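# Stand steel plates on edge in rack slots

## Task

Put every steel plate upright on one of its long edges inside a slot of the rack, with no two plates sharing a slot; leaning against a slot wall is allowed. At the end the rack has to be standing upright and every part motionless, with nothing held up only by the robot; the magnet, once off, must not be holding any plate. Finish by releasing and moving the arm away.

## Robot and tools

The robot is one six-joint arm with a magnet gripper. The gripper is a round barrel 48 mm wide ending 85 mm from the flange in a flat face. The face point is the centre of that face, and its z axis points out of the face. Between flange and gripper sits a 75 mm plate with a flat block on the gripper's -y side. The block's corners sweep a 92 mm radius when the last joint turns, so keep that side clear of the rack and plates.

Scene frame: fixed to the table. The origin is on the table top below the arm base, z = 0 is the table surface, +z is up, the work area lies toward +x, and +y is to the left when looking along +x from the base. Reported positions and orientations are always given in this scene frame.

A row always has 7 numbers: dx, dy, dz, rx, ry, rz, magnet. The first six are offsets, not a pose. They are written in the face point's own axes and scaled so that 1.0 means 0.6 m or 180 degrees, with each value between -1 and 1. rx, ry and rz together make one rotation vector. The magnet value is an absolute setting that persists: above 0.01 means on, 0.01 or less means off.

execute_actions: the argument "actions" is a list of chunks. Each chunk holds up to 15 rows, and each row lasts one control step of 1/30 s. A short chunk repeats its last row for the remaining steps. Every row in a chunk is an offset from the face point's pose at the start of that chunk, not from the row before. A call's first chunk counts from the pose in the latest state report. Write plain JSON numbers only; no expressions. An empty list sends nothing and returns the current state and image. Each step, the commanded pose is clipped to within 100 mm and 16 degrees of the measured pose, and motion lags commands by about 0.17 s.

move: "target" is one 7-number row, offset from the pose in the last result that showed one, in face-point axes with the same scaling. The path is straight and lasts 0.5 to 10 s. "speed" is in m/s, from 0.002 to 0.5, default 0.25; turning is capped at twice that value in rad/s. "stop_force" is in N, from 9 to 40. It ends the path when push against the motion rises by that much, then backs off two steps. It cannot be used in the first 0.2 s, with blocking=false, or reliably on turning moves. Omit it when moving away from something you are pressing on. "blocking"=false returns after 0.5 s while the arm continues. Other motions are refused until the move ends, so use wait or stop first. The "move:" line reports one ending: done, off_target, moving, held, fault, or contact. contact means stop_force ended the path. limits=paced means the pose was clipped. limits=held means some steps were blocked.

wait: "seconds" from 0 to 10. The arm holds its last command, and a running move continues. stop: no arguments; brakes a running move. zoom_image: "camera" is "cam_wrist" and "region" is [x0, y0, x1, y1] in image pixels, at most 504 by 504. finished_scene: "scene" is the integer of the scene to end. This cannot be undone.

The only camera is cam_wrist, 672x504, with K=[[288.899, 0, 334.683], [0, 288.899, 248.08], [0, 0, 1]]. Its calibration is slightly uncertain. Images are taken only at the end of a call.

Each result gives:
- end_effector_position (m), end_effector_quat_wxyz, and the linear and angular velocities, all in the scene frame. The printed position may be slightly off at long reach, so trust the picture.
- Joint positions and velocities, and joint torques. The torque readings are noisy and offset.
- Wrist force and torque along the face point's axes. These have an offset of up to about 4 N, noise, and saturate near 50 N.
- magnet_out / magnet_back: piston at the face end or the back end.
- part_present: 1 when steel is pulled at 30 % or more of full force.
- Hand target, Off the commanded pose, and step readings where HELD marks held-back steps.
- "pose unreachable" (plus any "cause:") when a clearance check changed or blocked joint targets, and "joint sent to its limit".

Magnet: on bare steel laid flat over the face's middle it holds about 120 N. The pull drops to about half at 0.33 mm and a fifth at 1 mm, so seat the face flat before lifting. Only friction resists sliding, so tilting or fast moves can shed a heavy plate. Switching takes about 0.1 s. When off, roughly 0.3 N remains, which can keep very light parts on the face.

Things to avoid:
- Fault stops: an external force of 150 N on the arm stops it for 10 s, and so does joint load reaching its limit (shoulder pan, shoulder lift and elbow 135 N m; each wrist joint 25.2 N m; a held plate's weight counts). The arm is stiff, so aiming even slightly past contact can fault. Approach slowly, with stop_force.
- Motors overheating from long holds (warning at 70 °C, brakes at 85 °C).
- Dropping plates, slamming them in, tipping the rack, or knocking anything off the table.

Loose objects may occasionally be nudged. Before finishing, check that each plate stands on its own, switch the magnet off, and lift clear.

Each tool is called after "Request:" in YAML: its name, and indented under it one key for each argument.

## Session

Request:
execute_actions:
  actions: []

Scene clock: 0.00 s.
end_effector_position=(+0.3743, +0.3480, +0.3942) magnet_out=0 magnet_back=1 part_present=0 end_effector_quat_wxyz=(-0.258, +0.618, +0.627, -0.399) end_effector_velocity=(-0.000, +0.000, -0.000) end_effector_angular_velocity=(+0.001, +0.001, +0.001)
Joint positions: [ 0.674 -1.144  1.363 -0.912 -1.418 -1.14 ]
Joint velocities: [ 0.001  0.001  0.     0.     0.001 -0.001]
Joint torques (N m, as the arm reports them, + toward a larger angle): no reading
Wrist force (N, on the end effector, along its own x y z axes, offset not removed): no reading
Wrist torque (N m, same axes, about the end effector's origin, offset not removed): no reading
Hand target: +0.374, +0.348, +0.394; -0.258, +0.618, +0.627, -0.399

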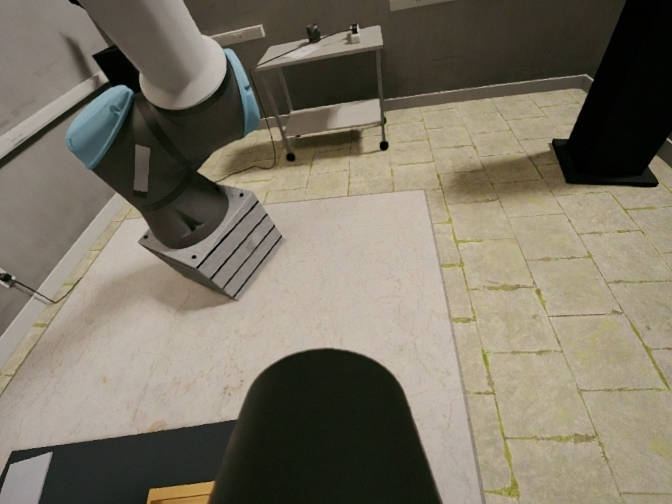

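Request:
move:
  target: [-0.589,-0.004,0.018,-0.308,0.066,0.004,0]
  speed: 0.3

Scene clock: 18.43 s.
end_effector_position=(+0.4006, +0.0003, +0.4499) magnet_out=0 magnet_back=1 part_present=0 end_effector_quat_wxyz=(-0.000, +0.707, +0.707, -0.001) end_effector_velocity=(+0.000, -0.001, +0.000) end_effector_angular_velocity=(+0.005, -0.005, +0.001)
Joint positions: [-0.121 -2.001  2.066 -1.766 -1.585 -1.892]
Joint velocities: [-0.008 -0.002  0.001 -0.002  0.007 -0.009]
Joint torques (N m, as the arm reports them, + toward a larger angle): [ -8.13 -20.23 -13.48  -4.19   3.23  -1.53]
Wrist force (N, on the end effector, along its own x y z axes, offset not removed): [0.4 5.6 -0.1]
Wrist torque (N m, same axes, about the end effector's origin, offset not removed): [0.18 -0.15 0.08]
Hand target: +0.401, +0.000, +0.450; -0.000, +0.707, +0.707, -0.001
Off the commanded pose: 0.000 m, 0 deg.
move: done
camera_calibration (this result's frames):
cam_wrist: T_world_to_cam=[[0.0125893, 0.999324, 0.034539, -0.0241958], [0.963202, -0.0213944, 0.267925, -0.457375], [0.268483, 0.029895, -0.962821, 0.407664], [0, 0, 0, 1]] pos_world=[0.331399, 0.00220701, 0.515885]

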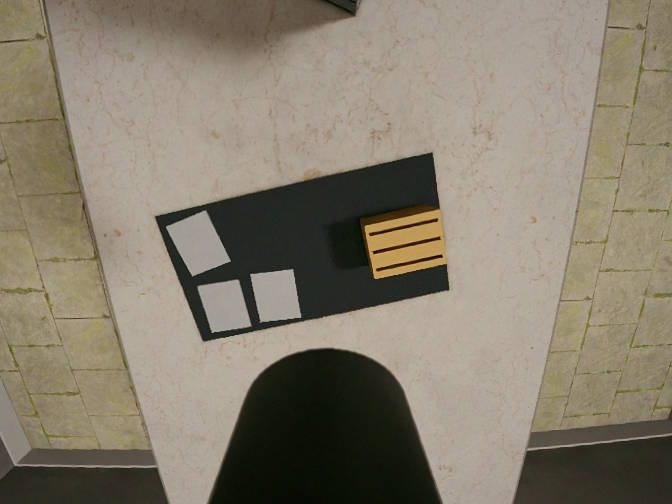

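Request:
zoom_image:
  camera: "cam_wrist"
  region: [140, 140, 470, 350]

Region (140, 140, 470, 350) of cam_wrist's 672x504 image, scaled by 1.527, with more detail than that image has; it fills the top 321 rows of this view, and the rest is white.

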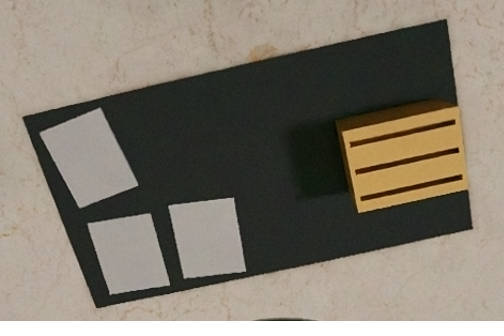

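Request:
move:
  target: [0.2167,0.0833,0.3333,0,0,0,0]
  speed: 0.3

Scene clock: 36.63 s.
end_effector_position=(+0.4504, +0.1300, +0.2499) magnet_out=0 magnet_back=1 part_present=0 end_effector_quat_wxyz=(-0.000, +0.707, +0.707, -0.001) end_effector_velocity=(+0.001, +0.001, -0.001) end_effector_angular_velocity=(-0.001, -0.001, +0.000)
Joint positions: [ 0.231 -1.509  2.239 -2.417 -1.629 -1.542]
Joint velocities: [ 0.001  0.004 -0.001 -0.003 -0.001  0.001]
Joint torques (N m, as the arm reports them, + toward a larger angle): [ 13.44 -16.26 -32.58  -4.03  -2.27   1.39]
Wrist force (N, on the end effector, along its own x y z axes, offset not removed): [-0.3 4.9 1.0]
Wrist torque (N m, same axes, about the end effector's origin, offset not removed): [0.26 -0.03 0.16]
Hand target: +0.450, +0.130, +0.250; -0.000, +0.707, +0.707, -0.001
Off the commanded pose: 0.000 m, 0 deg.
move: done
camera_calibration (this result's frames):
cam_wrist: T_world_to_cam=[[0.0125782, 0.999324, 0.0345342, -0.14753], [0.963233, -0.021379, 0.267815, -0.448909], [0.268373, 0.0298958, -0.962851, 0.197893], [0, 0, 0, 1]] pos_world=[0.381151, 0.131917, 0.315861]

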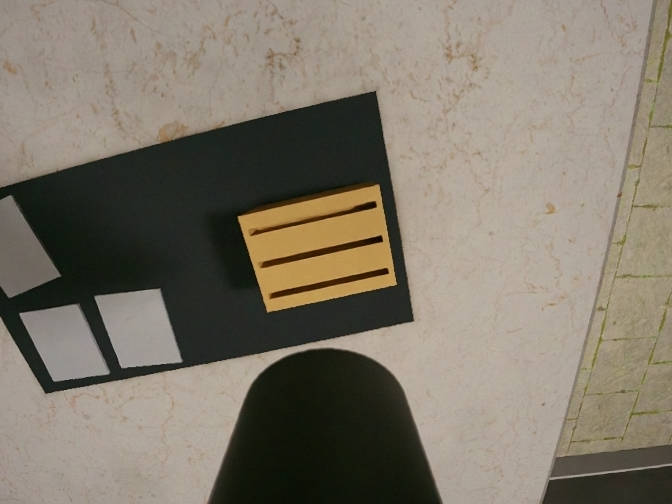

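Request:
zoom_image:
  camera: "cam_wrist"
  region: [220, 160, 420, 330]

Region (220, 160, 420, 330) of cam_wrist's 672x504 image, scaled by 2.520, with more detail than that image has; it fills the top 428 rows of this view, and the rest is white.

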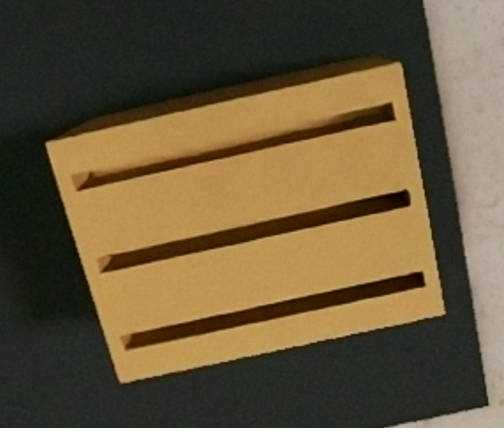

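Request:
move:
  target: [-0.008,0.12,0.175,0,0,0,0]
  speed: 0.2

Scene clock: 82.97 s.
end_effector_position=(+0.5222, +0.1251, +0.1450) magnet_out=0 magnet_back=1 part_present=0 end_effector_quat_wxyz=(-0.000, +0.707, +0.707, -0.001) end_effector_velocity=(+0.001, +0.001, -0.001) end_effector_angular_velocity=(-0.000, -0.000, +0.001)
Joint positions: [ 0.205 -1.151  2.109 -2.647 -1.626 -1.568]
Joint velocities: [ 0.001  0.005 -0.004 -0.002 -0.    -0.   ]
Joint torques (N m, as the arm reports them, + toward a larger angle): [ -6.54 -26.88 -30.89  -4.76   1.83  -1.28]
Wrist force (N, on the end effector, along its own x y z axes, offset not removed): [3.6 0.7 -3.7]
Wrist torque (N m, same axes, about the end effector's origin, offset not removed): [-0.13 -0.31 0.13]
Hand target: +0.522, +0.125, +0.145; -0.000, +0.707, +0.707, -0.001
Off the commanded pose: 0.000 m, 0 deg.
move: done
camera_calibration (this result's frames):
cam_wrist: T_world_to_cam=[[0.0125746, 0.999323, 0.0345668, -0.139954], [0.963229, -0.0213847, 0.26783, -0.490089], [0.268388, 0.0299279, -0.962846, 0.0777047], [0, 0, 0, 1]] pos_world=[0.452973, 0.127054, 0.210916]

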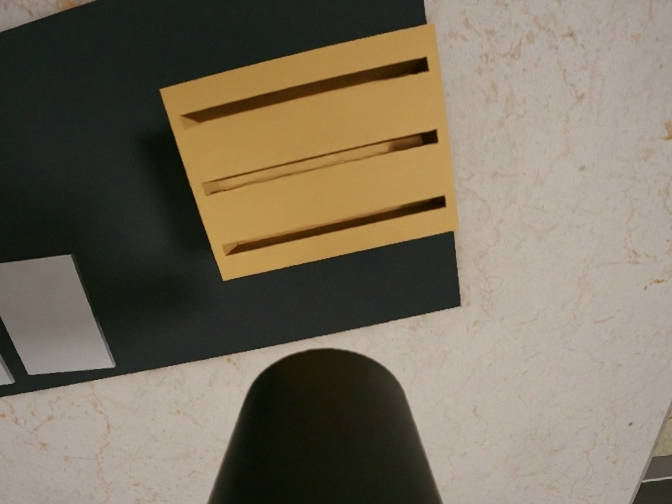

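Request:
zoom_image:
  camera: "cam_wrist"
  region: [150, 10, 470, 290]

Request:
zoom_image:
  camera: "cam_wrist"
  region: [190, 140, 270, 210]

Region (150, 10, 470, 290) of cam_wrist's 672x504 image, scaled by 1.575, with more detail than that image has; it fills the top 441 rows of this view, and the rest is white.

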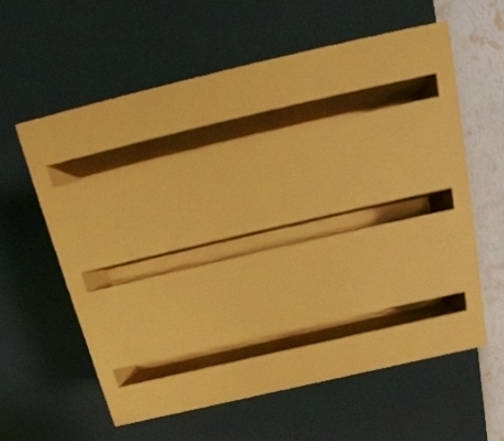

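Region (190, 140, 270, 210) of cam_wrist's 672x504 image, scaled by 6.300, with more detail than that image has; it fills the top 441 rows of this view, and the rest is white.

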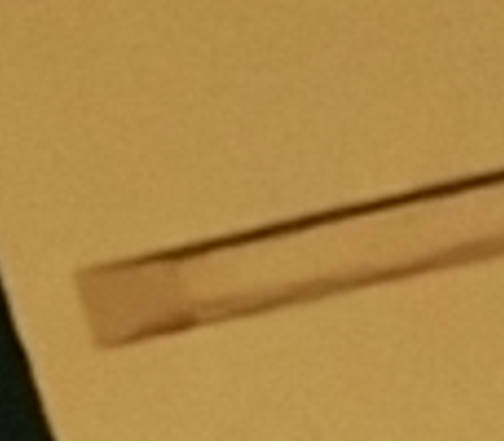

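Request:
move:
  target: [-0.4585,0.1297,-0.1417,0,0,0,0]
  speed: 0.3

Scene clock: 127.70 s.
end_effector_position=(+0.6001, -0.1497, +0.2301) magnet_out=0 magnet_back=1 part_present=0 end_effector_quat_wxyz=(-0.000, +0.707, +0.707, -0.001) end_effector_velocity=(+0.001, -0.002, +0.000) end_effector_angular_velocity=(+0.000, +0.001, -0.001)
Joint positions: [-0.266 -1.227  1.84  -2.314 -1.566 -2.036]
Joint velocities: [-0.003  0.001 -0.004  0.004  0.001 -0.003]
Joint torques (N m, as the arm reports them, + toward a larger angle): [ -9.82 -30.86 -31.58   0.38   2.4   -1.61]
Wrist force (N, on the end effector, along its own x y z axes, offset not removed): [-1.5 1.3 2.0]
Wrist torque (N m, same axes, about the end effector's origin, offset not removed): [-0.04 0.30 -0.02]
Hand target: +0.600, -0.150, +0.230; -0.000, +0.707, +0.707, -0.001
Off the commanded pose: 0.000 m, 0 deg.
move: done
camera_calibration (this result's frames):
cam_wrist: T_world_to_cam=[[0.0125826, 0.999323, 0.0345804, 0.130742], [0.963193, -0.0214001, 0.267958, -0.593799], [0.268517, 0.029936, -0.96281, 0.14692], [0, 0, 0, 1]] pos_world=[0.530848, -0.147759, 0.296048]

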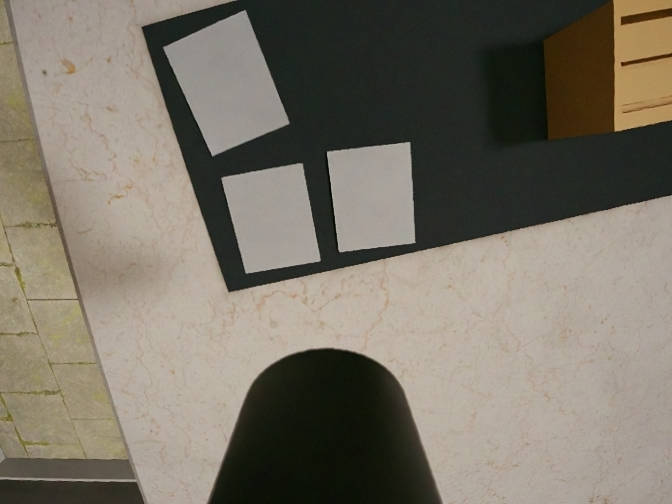

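Request:
zoom_image:
  camera: "cam_wrist"
  region: [210, 130, 430, 290]

Request:
zoom_image:
  camera: "cam_wrist"
  region: [140, 0, 320, 170]

Region (210, 130, 430, 290) of cam_wrist's 672x504 image, scaled by 2.291, with more detail than that image has; it fills the top 367 rows of this view, and the rest is white.

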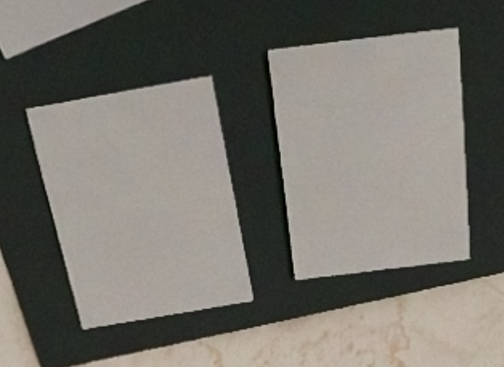

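Region (140, 0, 320, 170) of cam_wrist's 672x504 image, scaled by 2.800, with more detail than that image has.

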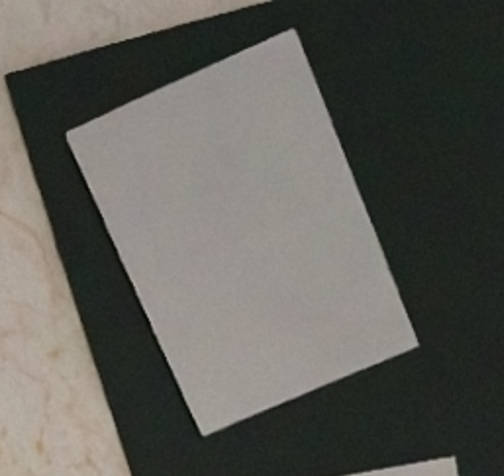

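Request:
move:
  target: [0.0508,-0.0598,0.345,0,0,-0.0333,0]
  speed: 0.25

Scene clock: 146.60 s.
end_effector_position=(+0.5640, -0.1194, +0.0232) magnet_out=0 magnet_back=1 part_present=0 end_effector_quat_wxyz=(-0.000, +0.669, +0.743, -0.001) end_effector_velocity=(+0.001, +0.000, -0.002) end_effector_angular_velocity=(-0.000, -0.002, -0.001)
Joint positions: [-0.244 -0.847  1.977 -2.831 -1.569 -2.118]
Joint velocities: [ 0.001  0.005 -0.002 -0.004  0.     0.002]
Joint torques (N m, as the arm reports them, + toward a larger angle): [ 14.53 -33.02 -22.71  -3.86  -2.22  -1.33]
Wrist force (N, on the end effector, along its own x y z axes, offset not removed): [-1.1 2.6 0.8]
Wrist torque (N m, same axes, about the end effector's origin, offset not removed): [0.27 0.16 0.00]
Hand target: +0.564, -0.119, +0.023; -0.000, +0.669, +0.743, -0.001
Off the commanded pose: 0.000 m, 0 deg.
move: done
camera_calibration (this result's frames):
cam_wrist: T_world_to_cam=[[-0.0917711, 0.995172, 0.0347941, 0.166493], [0.960207, 0.0791826, 0.26783, -0.489271], [0.263782, 0.0579886, -0.962838, -0.0374527], [0, 0, 0, 1]] pos_world=[0.49496, -0.124776, 0.0891875]

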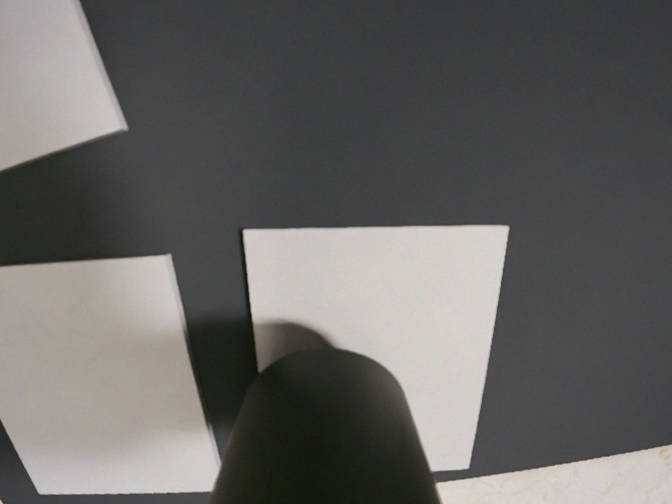

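Request:
move:
  target: [-0.0033,0,0.04,0,0,0,0]
  speed: 0.005
  stop_force: 10

Scene clock: 159.63 s.
end_effector_position=(+0.5642, -0.1209, +0.0060) magnet_out=0 magnet_back=1 part_present=0 end_effector_quat_wxyz=(-0.000, +0.669, +0.743, -0.001) end_effector_velocity=(-0.000, -0.000, +0.001) end_effector_angular_velocity=(+0.000, +0.001, +0.001)
Joint positions: [-0.246 -0.804  1.964 -2.861 -1.569 -2.121]
Joint velocities: [-0.001 -0.002 -0.     0.004 -0.001 -0.001]
Joint torques (N m, as the arm reports them, + toward a larger angle): [ -8.85 -43.02 -18.2   -0.72   2.28   1.09]
Wrist force (N, on the end effector, along its own x y z axes, offset not removed): [8.4 -24.0 -38.2]
Wrist torque (N m, same axes, about the end effector's origin, offset not removed): [-0.85 0.28 -0.22]
Hand target: +0.564, -0.121, +0.006; -0.000, +0.669, +0.743, -0.001
Off the commanded pose: 0.007 m, 0 deg.
move: contact
camera_calibration (this result's frames):
cam_wrist: T_world_to_cam=[[-0.0918545, 0.995167, 0.0347289, 0.168617], [0.96017, 0.0792741, 0.267933, -0.48468], [0.263885, 0.0579566, -0.962811, -0.0541176], [0, 0, 0, 1]] pos_world=[0.495144, -0.126243, 0.0719009]

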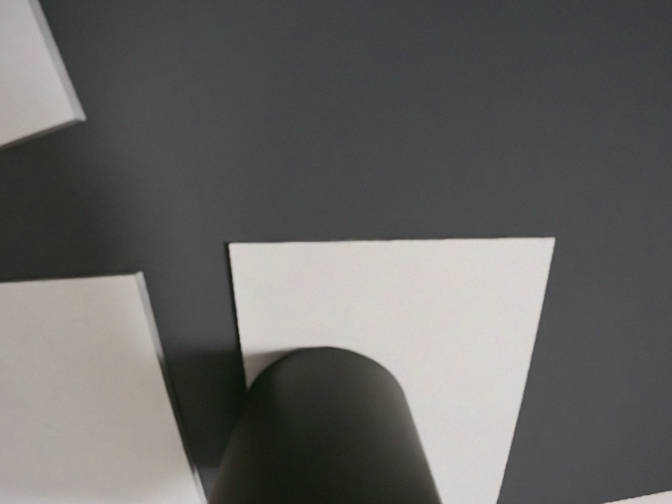

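Request:
execute_actions:
  actions:
    - [[0,0,0,0,0,0,1]]

Request:
move:
  target: [0,0,-0.3,0,0,0,1]
  speed: 0.15

Scene clock: 161.53 s.
end_effector_position=(+0.5641, -0.1209, +0.0059) magnet_out=1 magnet_back=0 part_present=1 end_effector_quat_wxyz=(-0.000, +0.669, +0.743, -0.001) end_effector_velocity=(+0.000, +0.001, -0.000) end_effector_angular_velocity=(+0.001, -0.000, +0.003)
Joint positions: [-0.246 -0.804  1.964 -2.861 -1.569 -2.121]
Joint velocities: [ 0.001  0.     0.    -0.     0.001 -0.002]
Joint torques (N m, as the arm reports them, + toward a larger angle): [  4.59 -24.43 -21.9   -3.49  -0.65  -1.05]
Wrist force (N, on the end effector, along its own x y z axes, offset not removed): [3.8 -10.1 -25.3]
Wrist torque (N m, same axes, about the end effector's origin, offset not removed): [-0.87 0.38 -0.01]
Hand target: +0.564, -0.121, +0.006; -0.000, +0.669, +0.743, -0.001
Off the commanded pose: 0.000 m, 0 deg.
Step readings (end_effector_position):
0: (+0.5641, -0.1209, +0.0061)
1: (+0.5641, -0.1209, +0.0061)
2: (+0.5641, -0.1209, +0.0061)
4: (+0.5641, -0.1209, +0.0061)
8: (+0.5641, -0.1209, +0.0060)
15: end_effector_position above
camera_calibration (this result's frames):
cam_wrist: T_world_to_cam=[[-0.0918515, 0.995163, 0.0348285, 0.168557], [0.960205, 0.0792519, 0.267816, -0.484611], [0.263761, 0.0580418, -0.96284, -0.0540287], [0, 0, 0, 1]] pos_world=[0.495058, -0.126199, 0.071895]

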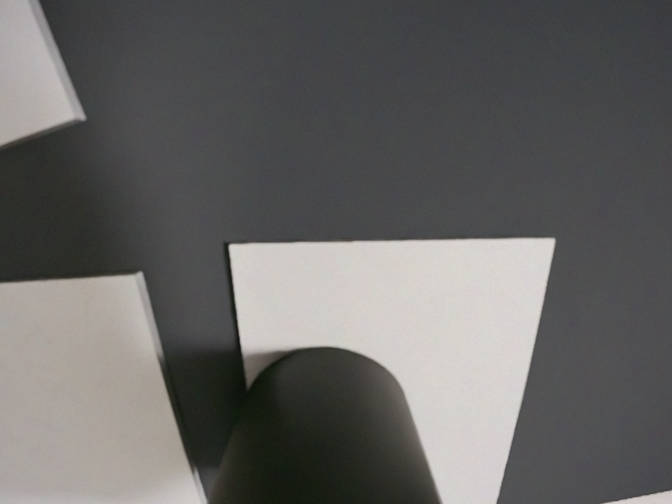

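Scene clock: 163.20 s.
end_effector_position=(+0.5642, -0.1207, +0.1858) magnet_out=1 magnet_back=0 part_present=1 end_effector_quat_wxyz=(-0.000, +0.669, +0.743, -0.001) end_effector_velocity=(-0.000, +0.001, +0.002) end_effector_angular_velocity=(+0.002, -0.000, +0.002)
Joint positions: [-0.247 -1.217  1.99  -2.474 -1.569 -2.121]
Joint velocities: [ 0.001 -0.004 -0.     0.005  0.002 -0.001]
Joint torques (N m, as the arm reports them, + toward a larger angle): [ -9.87 -49.46 -33.35  -0.07   1.22  -1.21]
Wrist force (N, on the end effector, along its own x y z axes, offset not removed): [-1.3 0.0 -3.0]
Wrist torque (N m, same axes, about the end effector's origin, offset not removed): [0.11 0.15 0.42]
Hand target: +0.564, -0.121, +0.186; -0.000, +0.669, +0.743, -0.001
Off the commanded pose: 0.000 m, 0 deg.
move: done
camera_calibration (this result's frames):
cam_wrist: T_world_to_cam=[[-0.0918504, 0.995166, 0.0347618, 0.16213], [0.960209, 0.0792698, 0.267795, -0.532931], [0.263745, 0.0579757, -0.962849, 0.119096], [0, 0, 0, 1]] pos_world=[0.495206, -0.126006, 0.251752]

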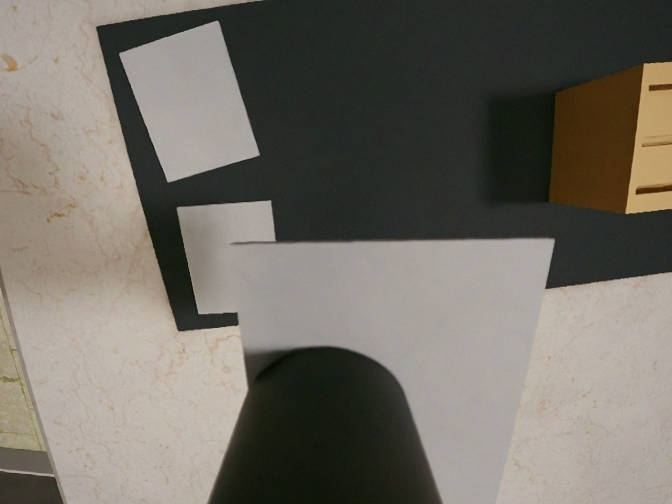

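Request:
move:
  target: [0.3757,-0.0678,-0.0917,0,0,0.4683,1]
  speed: 0.25

Request:
move:
  target: [0,0,0,0,-0.5,0,1]
  speed: 0.3

Scene clock: 173.83 s.
end_effector_position=(+0.5002, +0.0992, +0.2406) magnet_out=1 magnet_back=0 part_present=1 end_effector_quat_wxyz=(+0.000, +0.995, +0.103, -0.001) end_effector_velocity=(+0.000, +0.000, +0.001) end_effector_angular_velocity=(-0.002, -0.001, -0.007)
Joint positions: [ 0.161 -1.416  2.138 -2.413 -1.621 -0.246]
Joint velocities: [ 0.002 -0.001 -0.001  0.001 -0.002  0.009]
Joint torques (N m, as the arm reports them, + toward a larger angle): [ 15.   -41.15 -35.24  -0.26  -1.88   1.73]
Wrist force (N, on the end effector, along its own x y z axes, offset not removed): [-6.3 6.0 2.8]
Wrist torque (N m, same axes, about the end effector's origin, offset not removed): [0.49 0.63 -0.12]
Hand target: +0.500, +0.099, +0.241; +0.000, +0.995, +0.102, -0.001
Off the commanded pose: 0.000 m, 0 deg.
move: done
camera_calibration (this result's frames):
cam_wrist: T_world_to_cam=[[0.981011, 0.191099, 0.0331528, -0.520927], [0.175334, -0.946863, 0.269646, -0.00963754], [0.0829203, -0.258713, -0.962389, 0.297789], [0, 0, 0, 1]] pos_world=[0.488032, 0.167465, 0.306457]

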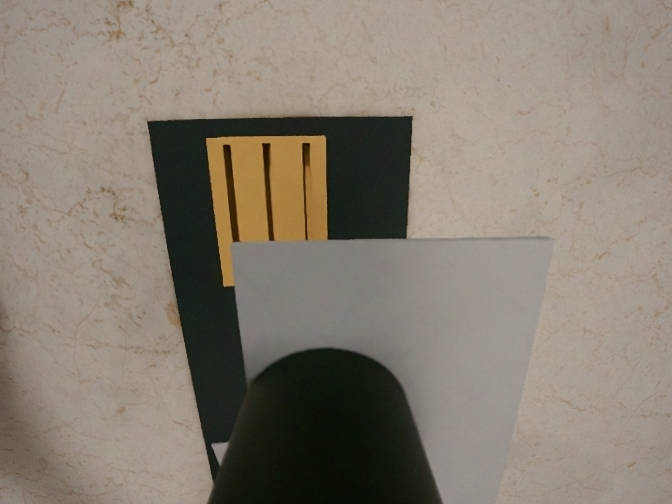

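Scene clock: 176.97 s.
end_effector_position=(+0.5003, +0.0992, +0.2410) magnet_out=1 magnet_back=0 part_present=1 end_effector_quat_wxyz=(+0.072, +0.703, +0.072, -0.704) end_effector_velocity=(+0.000, +0.000, +0.000) end_effector_angular_velocity=(-0.001, +0.006, -0.000)
Joint positions: [ 0.217 -0.708  1.184 -0.583 -1.76   0.057]
Joint velocities: [ 0.     0.004 -0.004  0.007  0.001  0.001]
Joint torques (N m, as the arm reports them, + toward a larger angle): [ -6.69 -45.46 -33.42   4.41   2.58   2.09]
Wrist force (N, on the end effector, along its own x y z axes, offset not removed): [-0.3 1.1 2.5]
Wrist torque (N m, same axes, about the end effector's origin, offset not removed): [-0.27 0.22 0.42]
Hand target: +0.500, +0.099, +0.241; +0.072, +0.703, +0.072, -0.704
Off the commanded pose: 0.000 m, 0 deg.
move: done
camera_calibration (this result's frames):
cam_wrist: T_world_to_cam=[[0.0357747, -0.00585643, -0.999343, 0.220155], [0.459861, -0.887726, 0.0216645, -0.0982059], [-0.88727, -0.460334, -0.029065, 0.578524], [0, 0, 0, 1]] pos_world=[0.550592, 0.180424, 0.238953]

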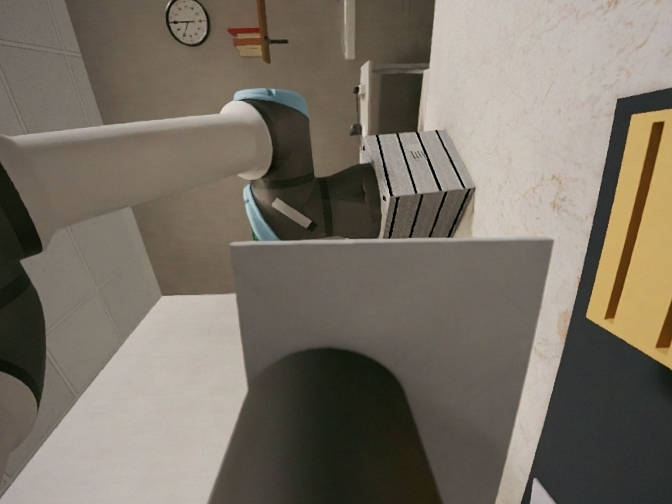

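Request:
move:
  target: [0.155,-0.056,0.117,0,0,0,1]
  speed: 0.15

Scene clock: 187.67 s.
end_effector_position=(+0.4248, +0.1177, +0.1481) magnet_out=1 magnet_back=0 part_present=1 end_effector_quat_wxyz=(+0.072, +0.703, +0.072, -0.704) end_effector_velocity=(-0.001, +0.000, -0.001) end_effector_angular_velocity=(-0.000, +0.000, -0.003)
Joint positions: [ 0.24  -0.682  1.453 -0.878 -1.737  0.059]
Joint velocities: [-0.001  0.001  0.003 -0.004  0.003  0.   ]
Joint torques (N m, as the arm reports them, + toward a larger angle): [ 16.97 -45.88   2.9   -0.12   2.59   0.56]
Wrist force (N, on the end effector, along its own x y z axes, offset not removed): [0.8 0.1 -1.3]
Wrist torque (N m, same axes, about the end effector's origin, offset not removed): [-0.21 0.32 0.08]
Hand target: +0.425, +0.118, +0.148; +0.072, +0.703, +0.072, -0.704
Off the commanded pose: 0.000 m, 0 deg.
move: done
camera_calibration (this result's frames):
cam_wrist: T_world_to_cam=[[0.0357719, -0.00589528, -0.999343, 0.130148], [0.459862, -0.887726, 0.0216978, -0.0450359], [-0.88727, -0.460335, -0.0290446, 0.517374], [0, 0, 0, 1]] pos_world=[0.475105, 0.198953, 0.146067]

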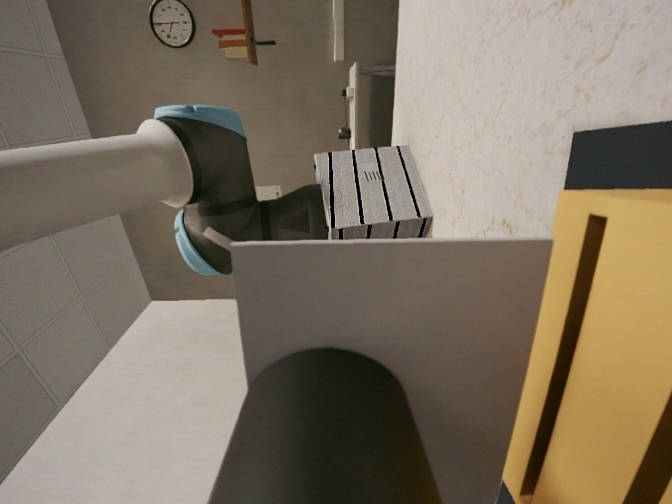

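Request:
move:
  target: [0.018,0,0.002,0,0,0,1]
  speed: 0.03

Request:
zoom_image:
  camera: "cam_wrist"
  region: [480, 150, 672, 350]

Scene clock: 195.33 s.
end_effector_position=(+0.4236, +0.1174, +0.1374) magnet_out=1 magnet_back=0 part_present=1 end_effector_quat_wxyz=(+0.072, +0.703, +0.072, -0.704) end_effector_velocity=(+0.000, -0.000, -0.002) end_effector_angular_velocity=(+0.001, -0.001, +0.001)
Joint positions: [ 0.239 -0.664  1.453 -0.895 -1.738  0.059]
Joint velocities: [-0.     0.003 -0.001 -0.003 -0.001 -0.001]
Joint torques (N m, as the arm reports them, + toward a larger angle): [ -5.51 -40.8  -26.29   0.27  -1.89  -1.3 ]
Wrist force (N, on the end effector, along its own x y z axes, offset not removed): [1.9 -2.7 3.2]
Wrist torque (N m, same axes, about the end effector's origin, offset not removed): [-0.31 0.16 0.11]
Hand target: +0.424, +0.117, +0.137; +0.072, +0.703, +0.072, -0.704
Off the commanded pose: 0.000 m, 0 deg.
move: done
camera_calibration (this result's frames):
cam_wrist: T_world_to_cam=[[0.0357001, -0.00589647, -0.999345, 0.119598], [0.459872, -0.887721, 0.0216661, -0.0444749], [-0.887267, -0.460345, -0.0289801, 0.515887], [0, 0, 0, 1]] pos_world=[0.473913, 0.19871, 0.135433]

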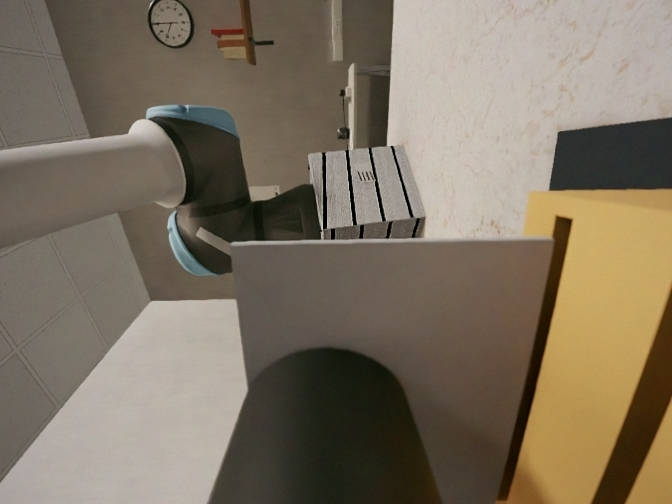

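Region (480, 150, 672, 350) of cam_wrist's 672x504 image, scaled by 2.520, with more detail than that image has; it fills the left 484 columns of this view, and the rest is white.

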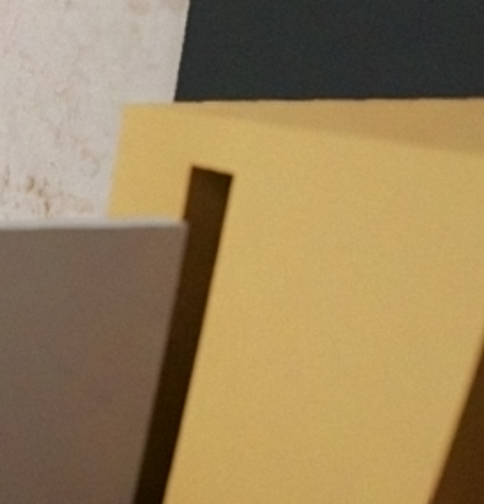

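Request:
move:
  target: [0.006,0,0.002,0,0,0,1]
  speed: 0.005
  stop_force: 9

Request:
zoom_image:
  camera: "cam_wrist"
  region: [500, 180, 620, 300]

Scene clock: 204.83 s.
end_effector_position=(+0.4224, +0.1172, +0.1339) magnet_out=1 magnet_back=0 part_present=1 end_effector_quat_wxyz=(+0.072, +0.703, +0.072, -0.704) end_effector_velocity=(-0.000, +0.000, -0.001) end_effector_angular_velocity=(-0.001, -0.000, +0.000)
Joint positions: [ 0.238 -0.659  1.455 -0.903 -1.739  0.059]
Joint velocities: [ 0.     0.001  0.    -0.001  0.     0.001]
Joint torques (N m, as the arm reports them, + toward a larger angle): [ -4.44 -41.61   2.06   0.4   -2.09  -1.03]
Wrist force (N, on the end effector, along its own x y z axes, offset not removed): [2.1 0.3 2.8]
Wrist torque (N m, same axes, about the end effector's origin, offset not removed): [-0.02 0.23 0.20]
Hand target: +0.422, +0.117, +0.134; +0.072, +0.703, +0.072, -0.704
Off the commanded pose: 0.000 m, 0 deg.
move: done
camera_calibration (this result's frames):
cam_wrist: T_world_to_cam=[[0.0357015, -0.00589661, -0.999345, 0.116097], [0.459872, -0.887721, 0.0216668, -0.0440818], [-0.887267, -0.460344, -0.0289812, 0.514648], [0, 0, 0, 1]] pos_world=[0.472757, 0.198467, 0.131891]

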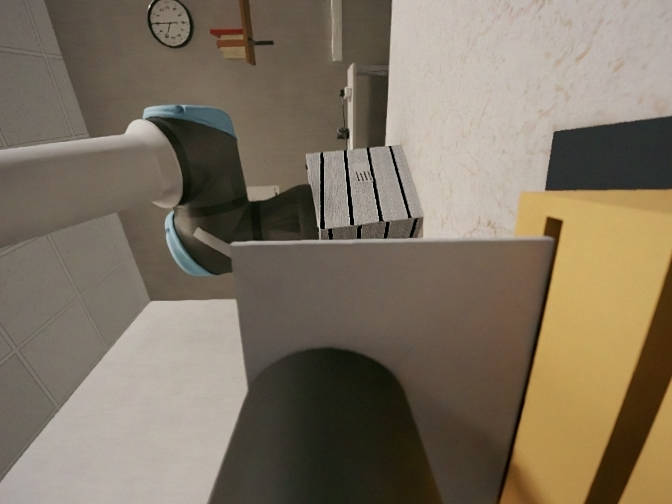

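Region (500, 180, 620, 300) of cam_wrist's 672x504 image, scaled by 4.200, with more detail than that image has.

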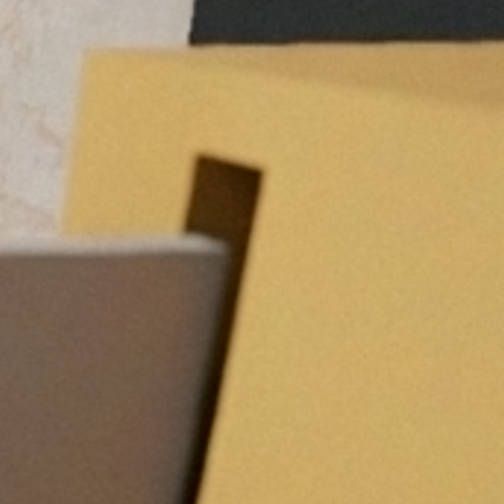

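Request:
move:
  target: [0,0,0.002,0,0,0,1]
  speed: 0.003

Request:
move:
  target: [0.008,0,0,0,0,0,1]
  speed: 0.003
  stop_force: 9

Request:
zoom_image:
  camera: "cam_wrist"
  region: [500, 180, 620, 300]

Scene clock: 211.90 s.
end_effector_position=(+0.4213, +0.1170, +0.1339) magnet_out=1 magnet_back=0 part_present=1 end_effector_quat_wxyz=(+0.072, +0.703, +0.072, -0.704) end_effector_velocity=(-0.000, -0.000, +0.000) end_effector_angular_velocity=(+0.001, -0.000, -0.001)
Joint positions: [ 0.238 -0.661  1.46  -0.905 -1.739  0.059]
Joint velocities: [-0.001 -0.001  0.001 -0.001 -0.    -0.001]
Joint torques (N m, as the arm reports them, + toward a larger angle): [ -6.59 -61.59   2.75   0.2   -1.87  -1.06]
Wrist force (N, on the end effector, along its own x y z axes, offset not removed): [2.3 0.5 -1.5]
Wrist torque (N m, same axes, about the end effector's origin, offset not removed): [0.11 0.29 0.16]
Hand target: +0.421, +0.117, +0.134; +0.072, +0.703, +0.072, -0.704
Off the commanded pose: 0.000 m, 0 deg.
move: done
camera_calibration (this result's frames):
cam_wrist: T_world_to_cam=[[0.0357292, -0.00589695, -0.999344, 0.116122], [0.459863, -0.887725, 0.0216796, -0.0437671], [-0.887271, -0.460336, -0.0290059, 0.513532], [0, 0, 0, 1]] pos_world=[0.47162, 0.198229, 0.13189]

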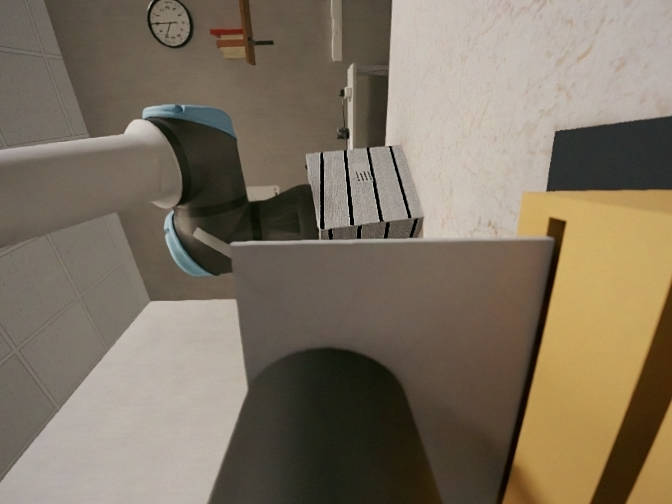

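Scene clock: 213.73 s.
end_effector_position=(+0.4213, +0.1170, +0.1291) magnet_out=1 magnet_back=0 part_present=1 end_effector_quat_wxyz=(+0.072, +0.703, +0.072, -0.704) end_effector_velocity=(+0.000, +0.000, -0.000) end_effector_angular_velocity=(+0.002, -0.001, +0.000)
Joint positions: [ 0.238 -0.652  1.457 -0.912 -1.739  0.059]
Joint velocities: [ 0.     0.001 -0.001 -0.001 -0.    -0.002]
Joint torques (N m, as the arm reports them, + toward a larger angle): [ -6.22 -43.12 -25.07   0.3   -2.    -1.22]
Wrist force (N, on the end effector, along its own x y z axes, offset not removed): [1.1 -0.5 1.1]
Wrist torque (N m, same axes, about the end effector's origin, offset not removed): [0.02 0.31 -0.04]
Hand target: +0.421, +0.117, +0.129; +0.072, +0.703, +0.072, -0.704
Off the commanded pose: 0.000 m, 0 deg.
move: done
camera_calibration (this result's frames):
cam_wrist: T_world_to_cam=[[0.0357289, -0.00589704, -0.999344, 0.111361], [0.459864, -0.887725, 0.0216796, -0.0436656], [-0.887271, -0.460337, -0.0290056, 0.513392], [0, 0, 0, 1]] pos_world=[0.471619, 0.198227, 0.127126]

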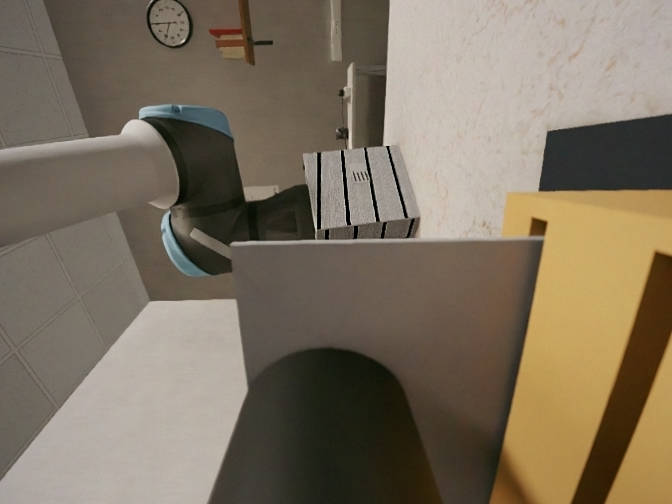

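Region (500, 180, 620, 300) of cam_wrist's 672x504 image, scaled by 4.200, with more detail than that image has.

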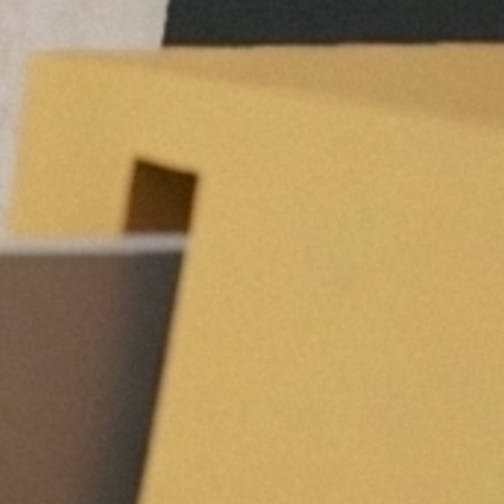

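Request:
move:
  target: [0.045,0,0,0,0,0,1]
  speed: 0.005
  stop_force: 9

Scene clock: 218.97 s.
end_effector_position=(+0.4214, +0.1169, +0.1115) magnet_out=1 magnet_back=0 part_present=1 end_effector_quat_wxyz=(+0.072, +0.703, +0.072, -0.704) end_effector_velocity=(+0.000, +0.000, +0.001) end_effector_angular_velocity=(-0.001, -0.002, +0.003)
Joint positions: [ 0.236 -0.619  1.447 -0.934 -1.741  0.059]
Joint velocities: [ 0.001 -0.002 -0.    -0.    -0.002  0.001]
Joint torques (N m, as the arm reports them, + toward a larger angle): [ -4.42 -52.46  -8.71  -0.16  -1.97   0.79]
Wrist force (N, on the end effector, along its own x y z axes, offset not removed): [-19.7 -0.3 4.5]
Wrist torque (N m, same axes, about the end effector's origin, offset not removed): [-0.16 0.14 -1.01]
Hand target: +0.421, +0.117, +0.112; +0.072, +0.703, +0.072, -0.704
Off the commanded pose: 0.009 m, 0 deg.
move: contact
camera_calibration (this result's frames):
cam_wrist: T_world_to_cam=[[0.0359876, -0.00582778, -0.999335, 0.0936445], [0.459831, -0.88774, 0.0217362, -0.0433268], [-0.887277, -0.460307, -0.0292678, 0.512983], [0, 0, 0, 1]] pos_world=[0.471711, 0.198213, 0.109538]

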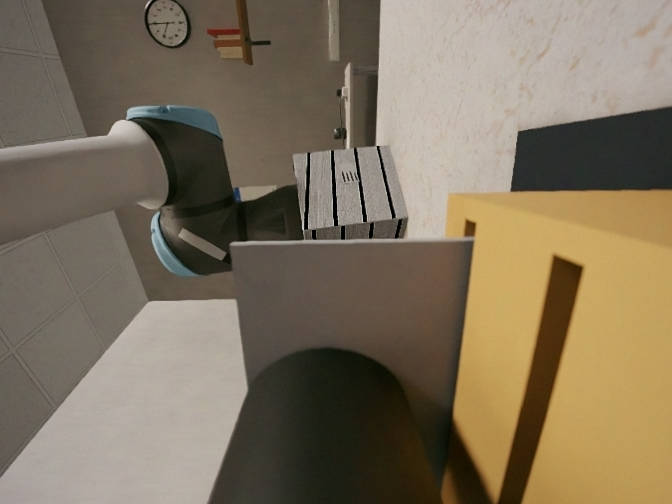

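Request:
execute_actions:
  actions:
    - [[-0.0005,0,0,0,0,0,0]]
    - [[-0.002,0,-0.015,0,0,0,0]]

Scene clock: 221.40 s.
end_effector_position=(+0.4301, +0.1187, +0.1130) magnet_out=0 magnet_back=1 part_present=0 end_effector_quat_wxyz=(+0.072, +0.703, +0.072, -0.704) end_effector_velocity=(+0.001, +0.000, -0.000) end_effector_angular_velocity=(+0.002, +0.000, -0.001)
Joint positions: [ 0.238 -0.609  1.414 -0.912 -1.739  0.059]
Joint velocities: [-0.     0.001 -0.003  0.002  0.001 -0.002]
Joint torques (N m, as the arm reports them, + toward a larger angle): [ 17.75 -41.92 -28.17   3.98   2.4    1.65]
Wrist force (N, on the end effector, along its own x y z axes, offset not removed): [-2.1 4.3 -1.6]
Wrist torque (N m, same axes, about the end effector's origin, offset not removed): [0.55 0.16 0.26]
Hand target: +0.430, +0.119, +0.113; +0.072, +0.703, +0.072, -0.704
Off the commanded pose: 0.000 m, 0 deg.
Step readings (end_effector_position; steps 1 to 15: 1st action; 16 to 30: 2nd action):
0: (+0.4213, +0.1169, +0.1117)
1: (+0.4213, +0.1169, +0.1117)
2: (+0.4213, +0.1169, +0.1117)
4: (+0.4213, +0.1169, +0.1118)
8: (+0.4213, +0.1169, +0.1118)
15: (+0.4213, +0.1169, +0.1118)
16: (+0.4215, +0.1170, +0.1118)
17: (+0.4230, +0.1173, +0.1121)
19: (+0.4265, +0.1180, +0.1126)
23: (+0.4293, +0.1186, +0.1130)
30: end_effector_position above
camera_calibration (this result's frames):
cam_wrist: T_world_to_cam=[[0.035832, -0.00584969, -0.999341, 0.0949058], [0.459841, -0.887736, 0.0216843, -0.0457584], [-0.887278, -0.460315, -0.0291195, 0.521559], [0, 0, 0, 1]] pos_world=[0.480409, 0.200015, 0.111023]

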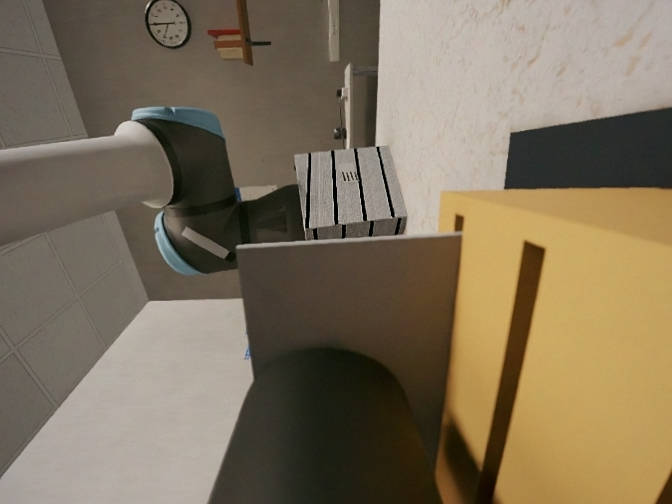

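Request:
move:
  target: [-0.178,0.138,-0.0905,0,0.5,0,0]
  speed: 0.3

Scene clock: 232.37 s.
end_effector_position=(+0.5000, +0.0489, +0.2195) magnet_out=0 magnet_back=1 part_present=0 end_effector_quat_wxyz=(+0.000, +0.995, +0.103, -0.001) end_effector_velocity=(+0.001, -0.001, +0.000) end_effector_angular_velocity=(+0.001, -0.009, -0.002)
Joint positions: [ 0.048 -1.396  2.179 -2.478 -1.607 -0.358]
Joint velocities: [-0.003 -0.002  0.004 -0.012  0.003 -0.001]
Joint torques (N m, as the arm reports them, + toward a larger angle): [ -7.09 -38.97  -3.84  -4.64   2.17  -1.09]
Wrist force (N, on the end effector, along its own x y z axes, offset not removed): [0.5 0.1 -6.9]
Wrist torque (N m, same axes, about the end effector's origin, offset not removed): [-0.02 -0.04 -0.17]
Hand target: +0.500, +0.049, +0.220; +0.000, +0.995, +0.103, -0.001
Off the commanded pose: 0.000 m, 0 deg.
move: done
camera_calibration (this result's frames):
cam_wrist: T_world_to_cam=[[0.981009, 0.191101, 0.0331766, -0.510443], [0.175329, -0.94686, 0.269659, -0.0515612], [0.0829459, -0.258721, -0.962384, 0.264444], [0, 0, 0, 1]] pos_world=[0.487855, 0.117142, 0.285335]

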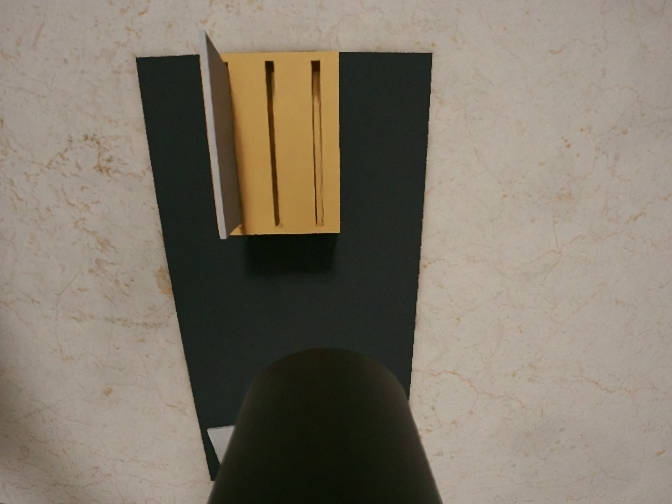

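Request:
move:
  target: [0.0425,0.4723,0.3242,0,0,-0.4808,0]
  speed: 0.3

Scene clock: 237.87 s.
end_effector_position=(+0.5824, -0.2235, +0.0252) magnet_out=0 magnet_back=1 part_present=0 end_effector_quat_wxyz=(-0.001, +0.654, +0.756, -0.001) end_effector_velocity=(+0.000, -0.002, -0.001) end_effector_angular_velocity=(-0.001, +0.001, +0.008)
Joint positions: [-0.387 -0.812  1.836 -2.723 -1.551 -2.299]
Joint velocities: [-0.002  0.003 -0.004  0.001 -0.001 -0.009]
Joint torques (N m, as the arm reports them, + toward a larger angle): [ -9.36 -37.18 -27.24  -0.16   2.25  -0.97]
Wrist force (N, on the end effector, along its own x y z axes, offset not removed): [1.1 0.9 0.2]
Wrist torque (N m, same axes, about the end effector's origin, offset not removed): [-0.11 -0.25 0.23]
Hand target: +0.583, -0.224, +0.025; -0.001, +0.654, +0.757, -0.001
Off the commanded pose: 0.000 m, 0 deg.
move: done
camera_calibration (this result's frames):
cam_wrist: T_world_to_cam=[[-0.130797, 0.990797, 0.0348383, 0.293377], [0.956384, 0.116841, 0.267727, -0.488653], [0.261192, 0.0683367, -0.962865, -0.0305571], [0, 0, 0, 1]] pos_world=[0.513695, -0.231495, 0.0911824]

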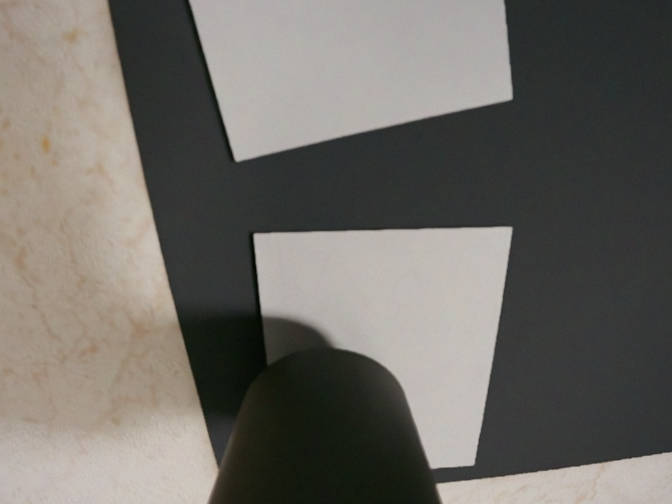

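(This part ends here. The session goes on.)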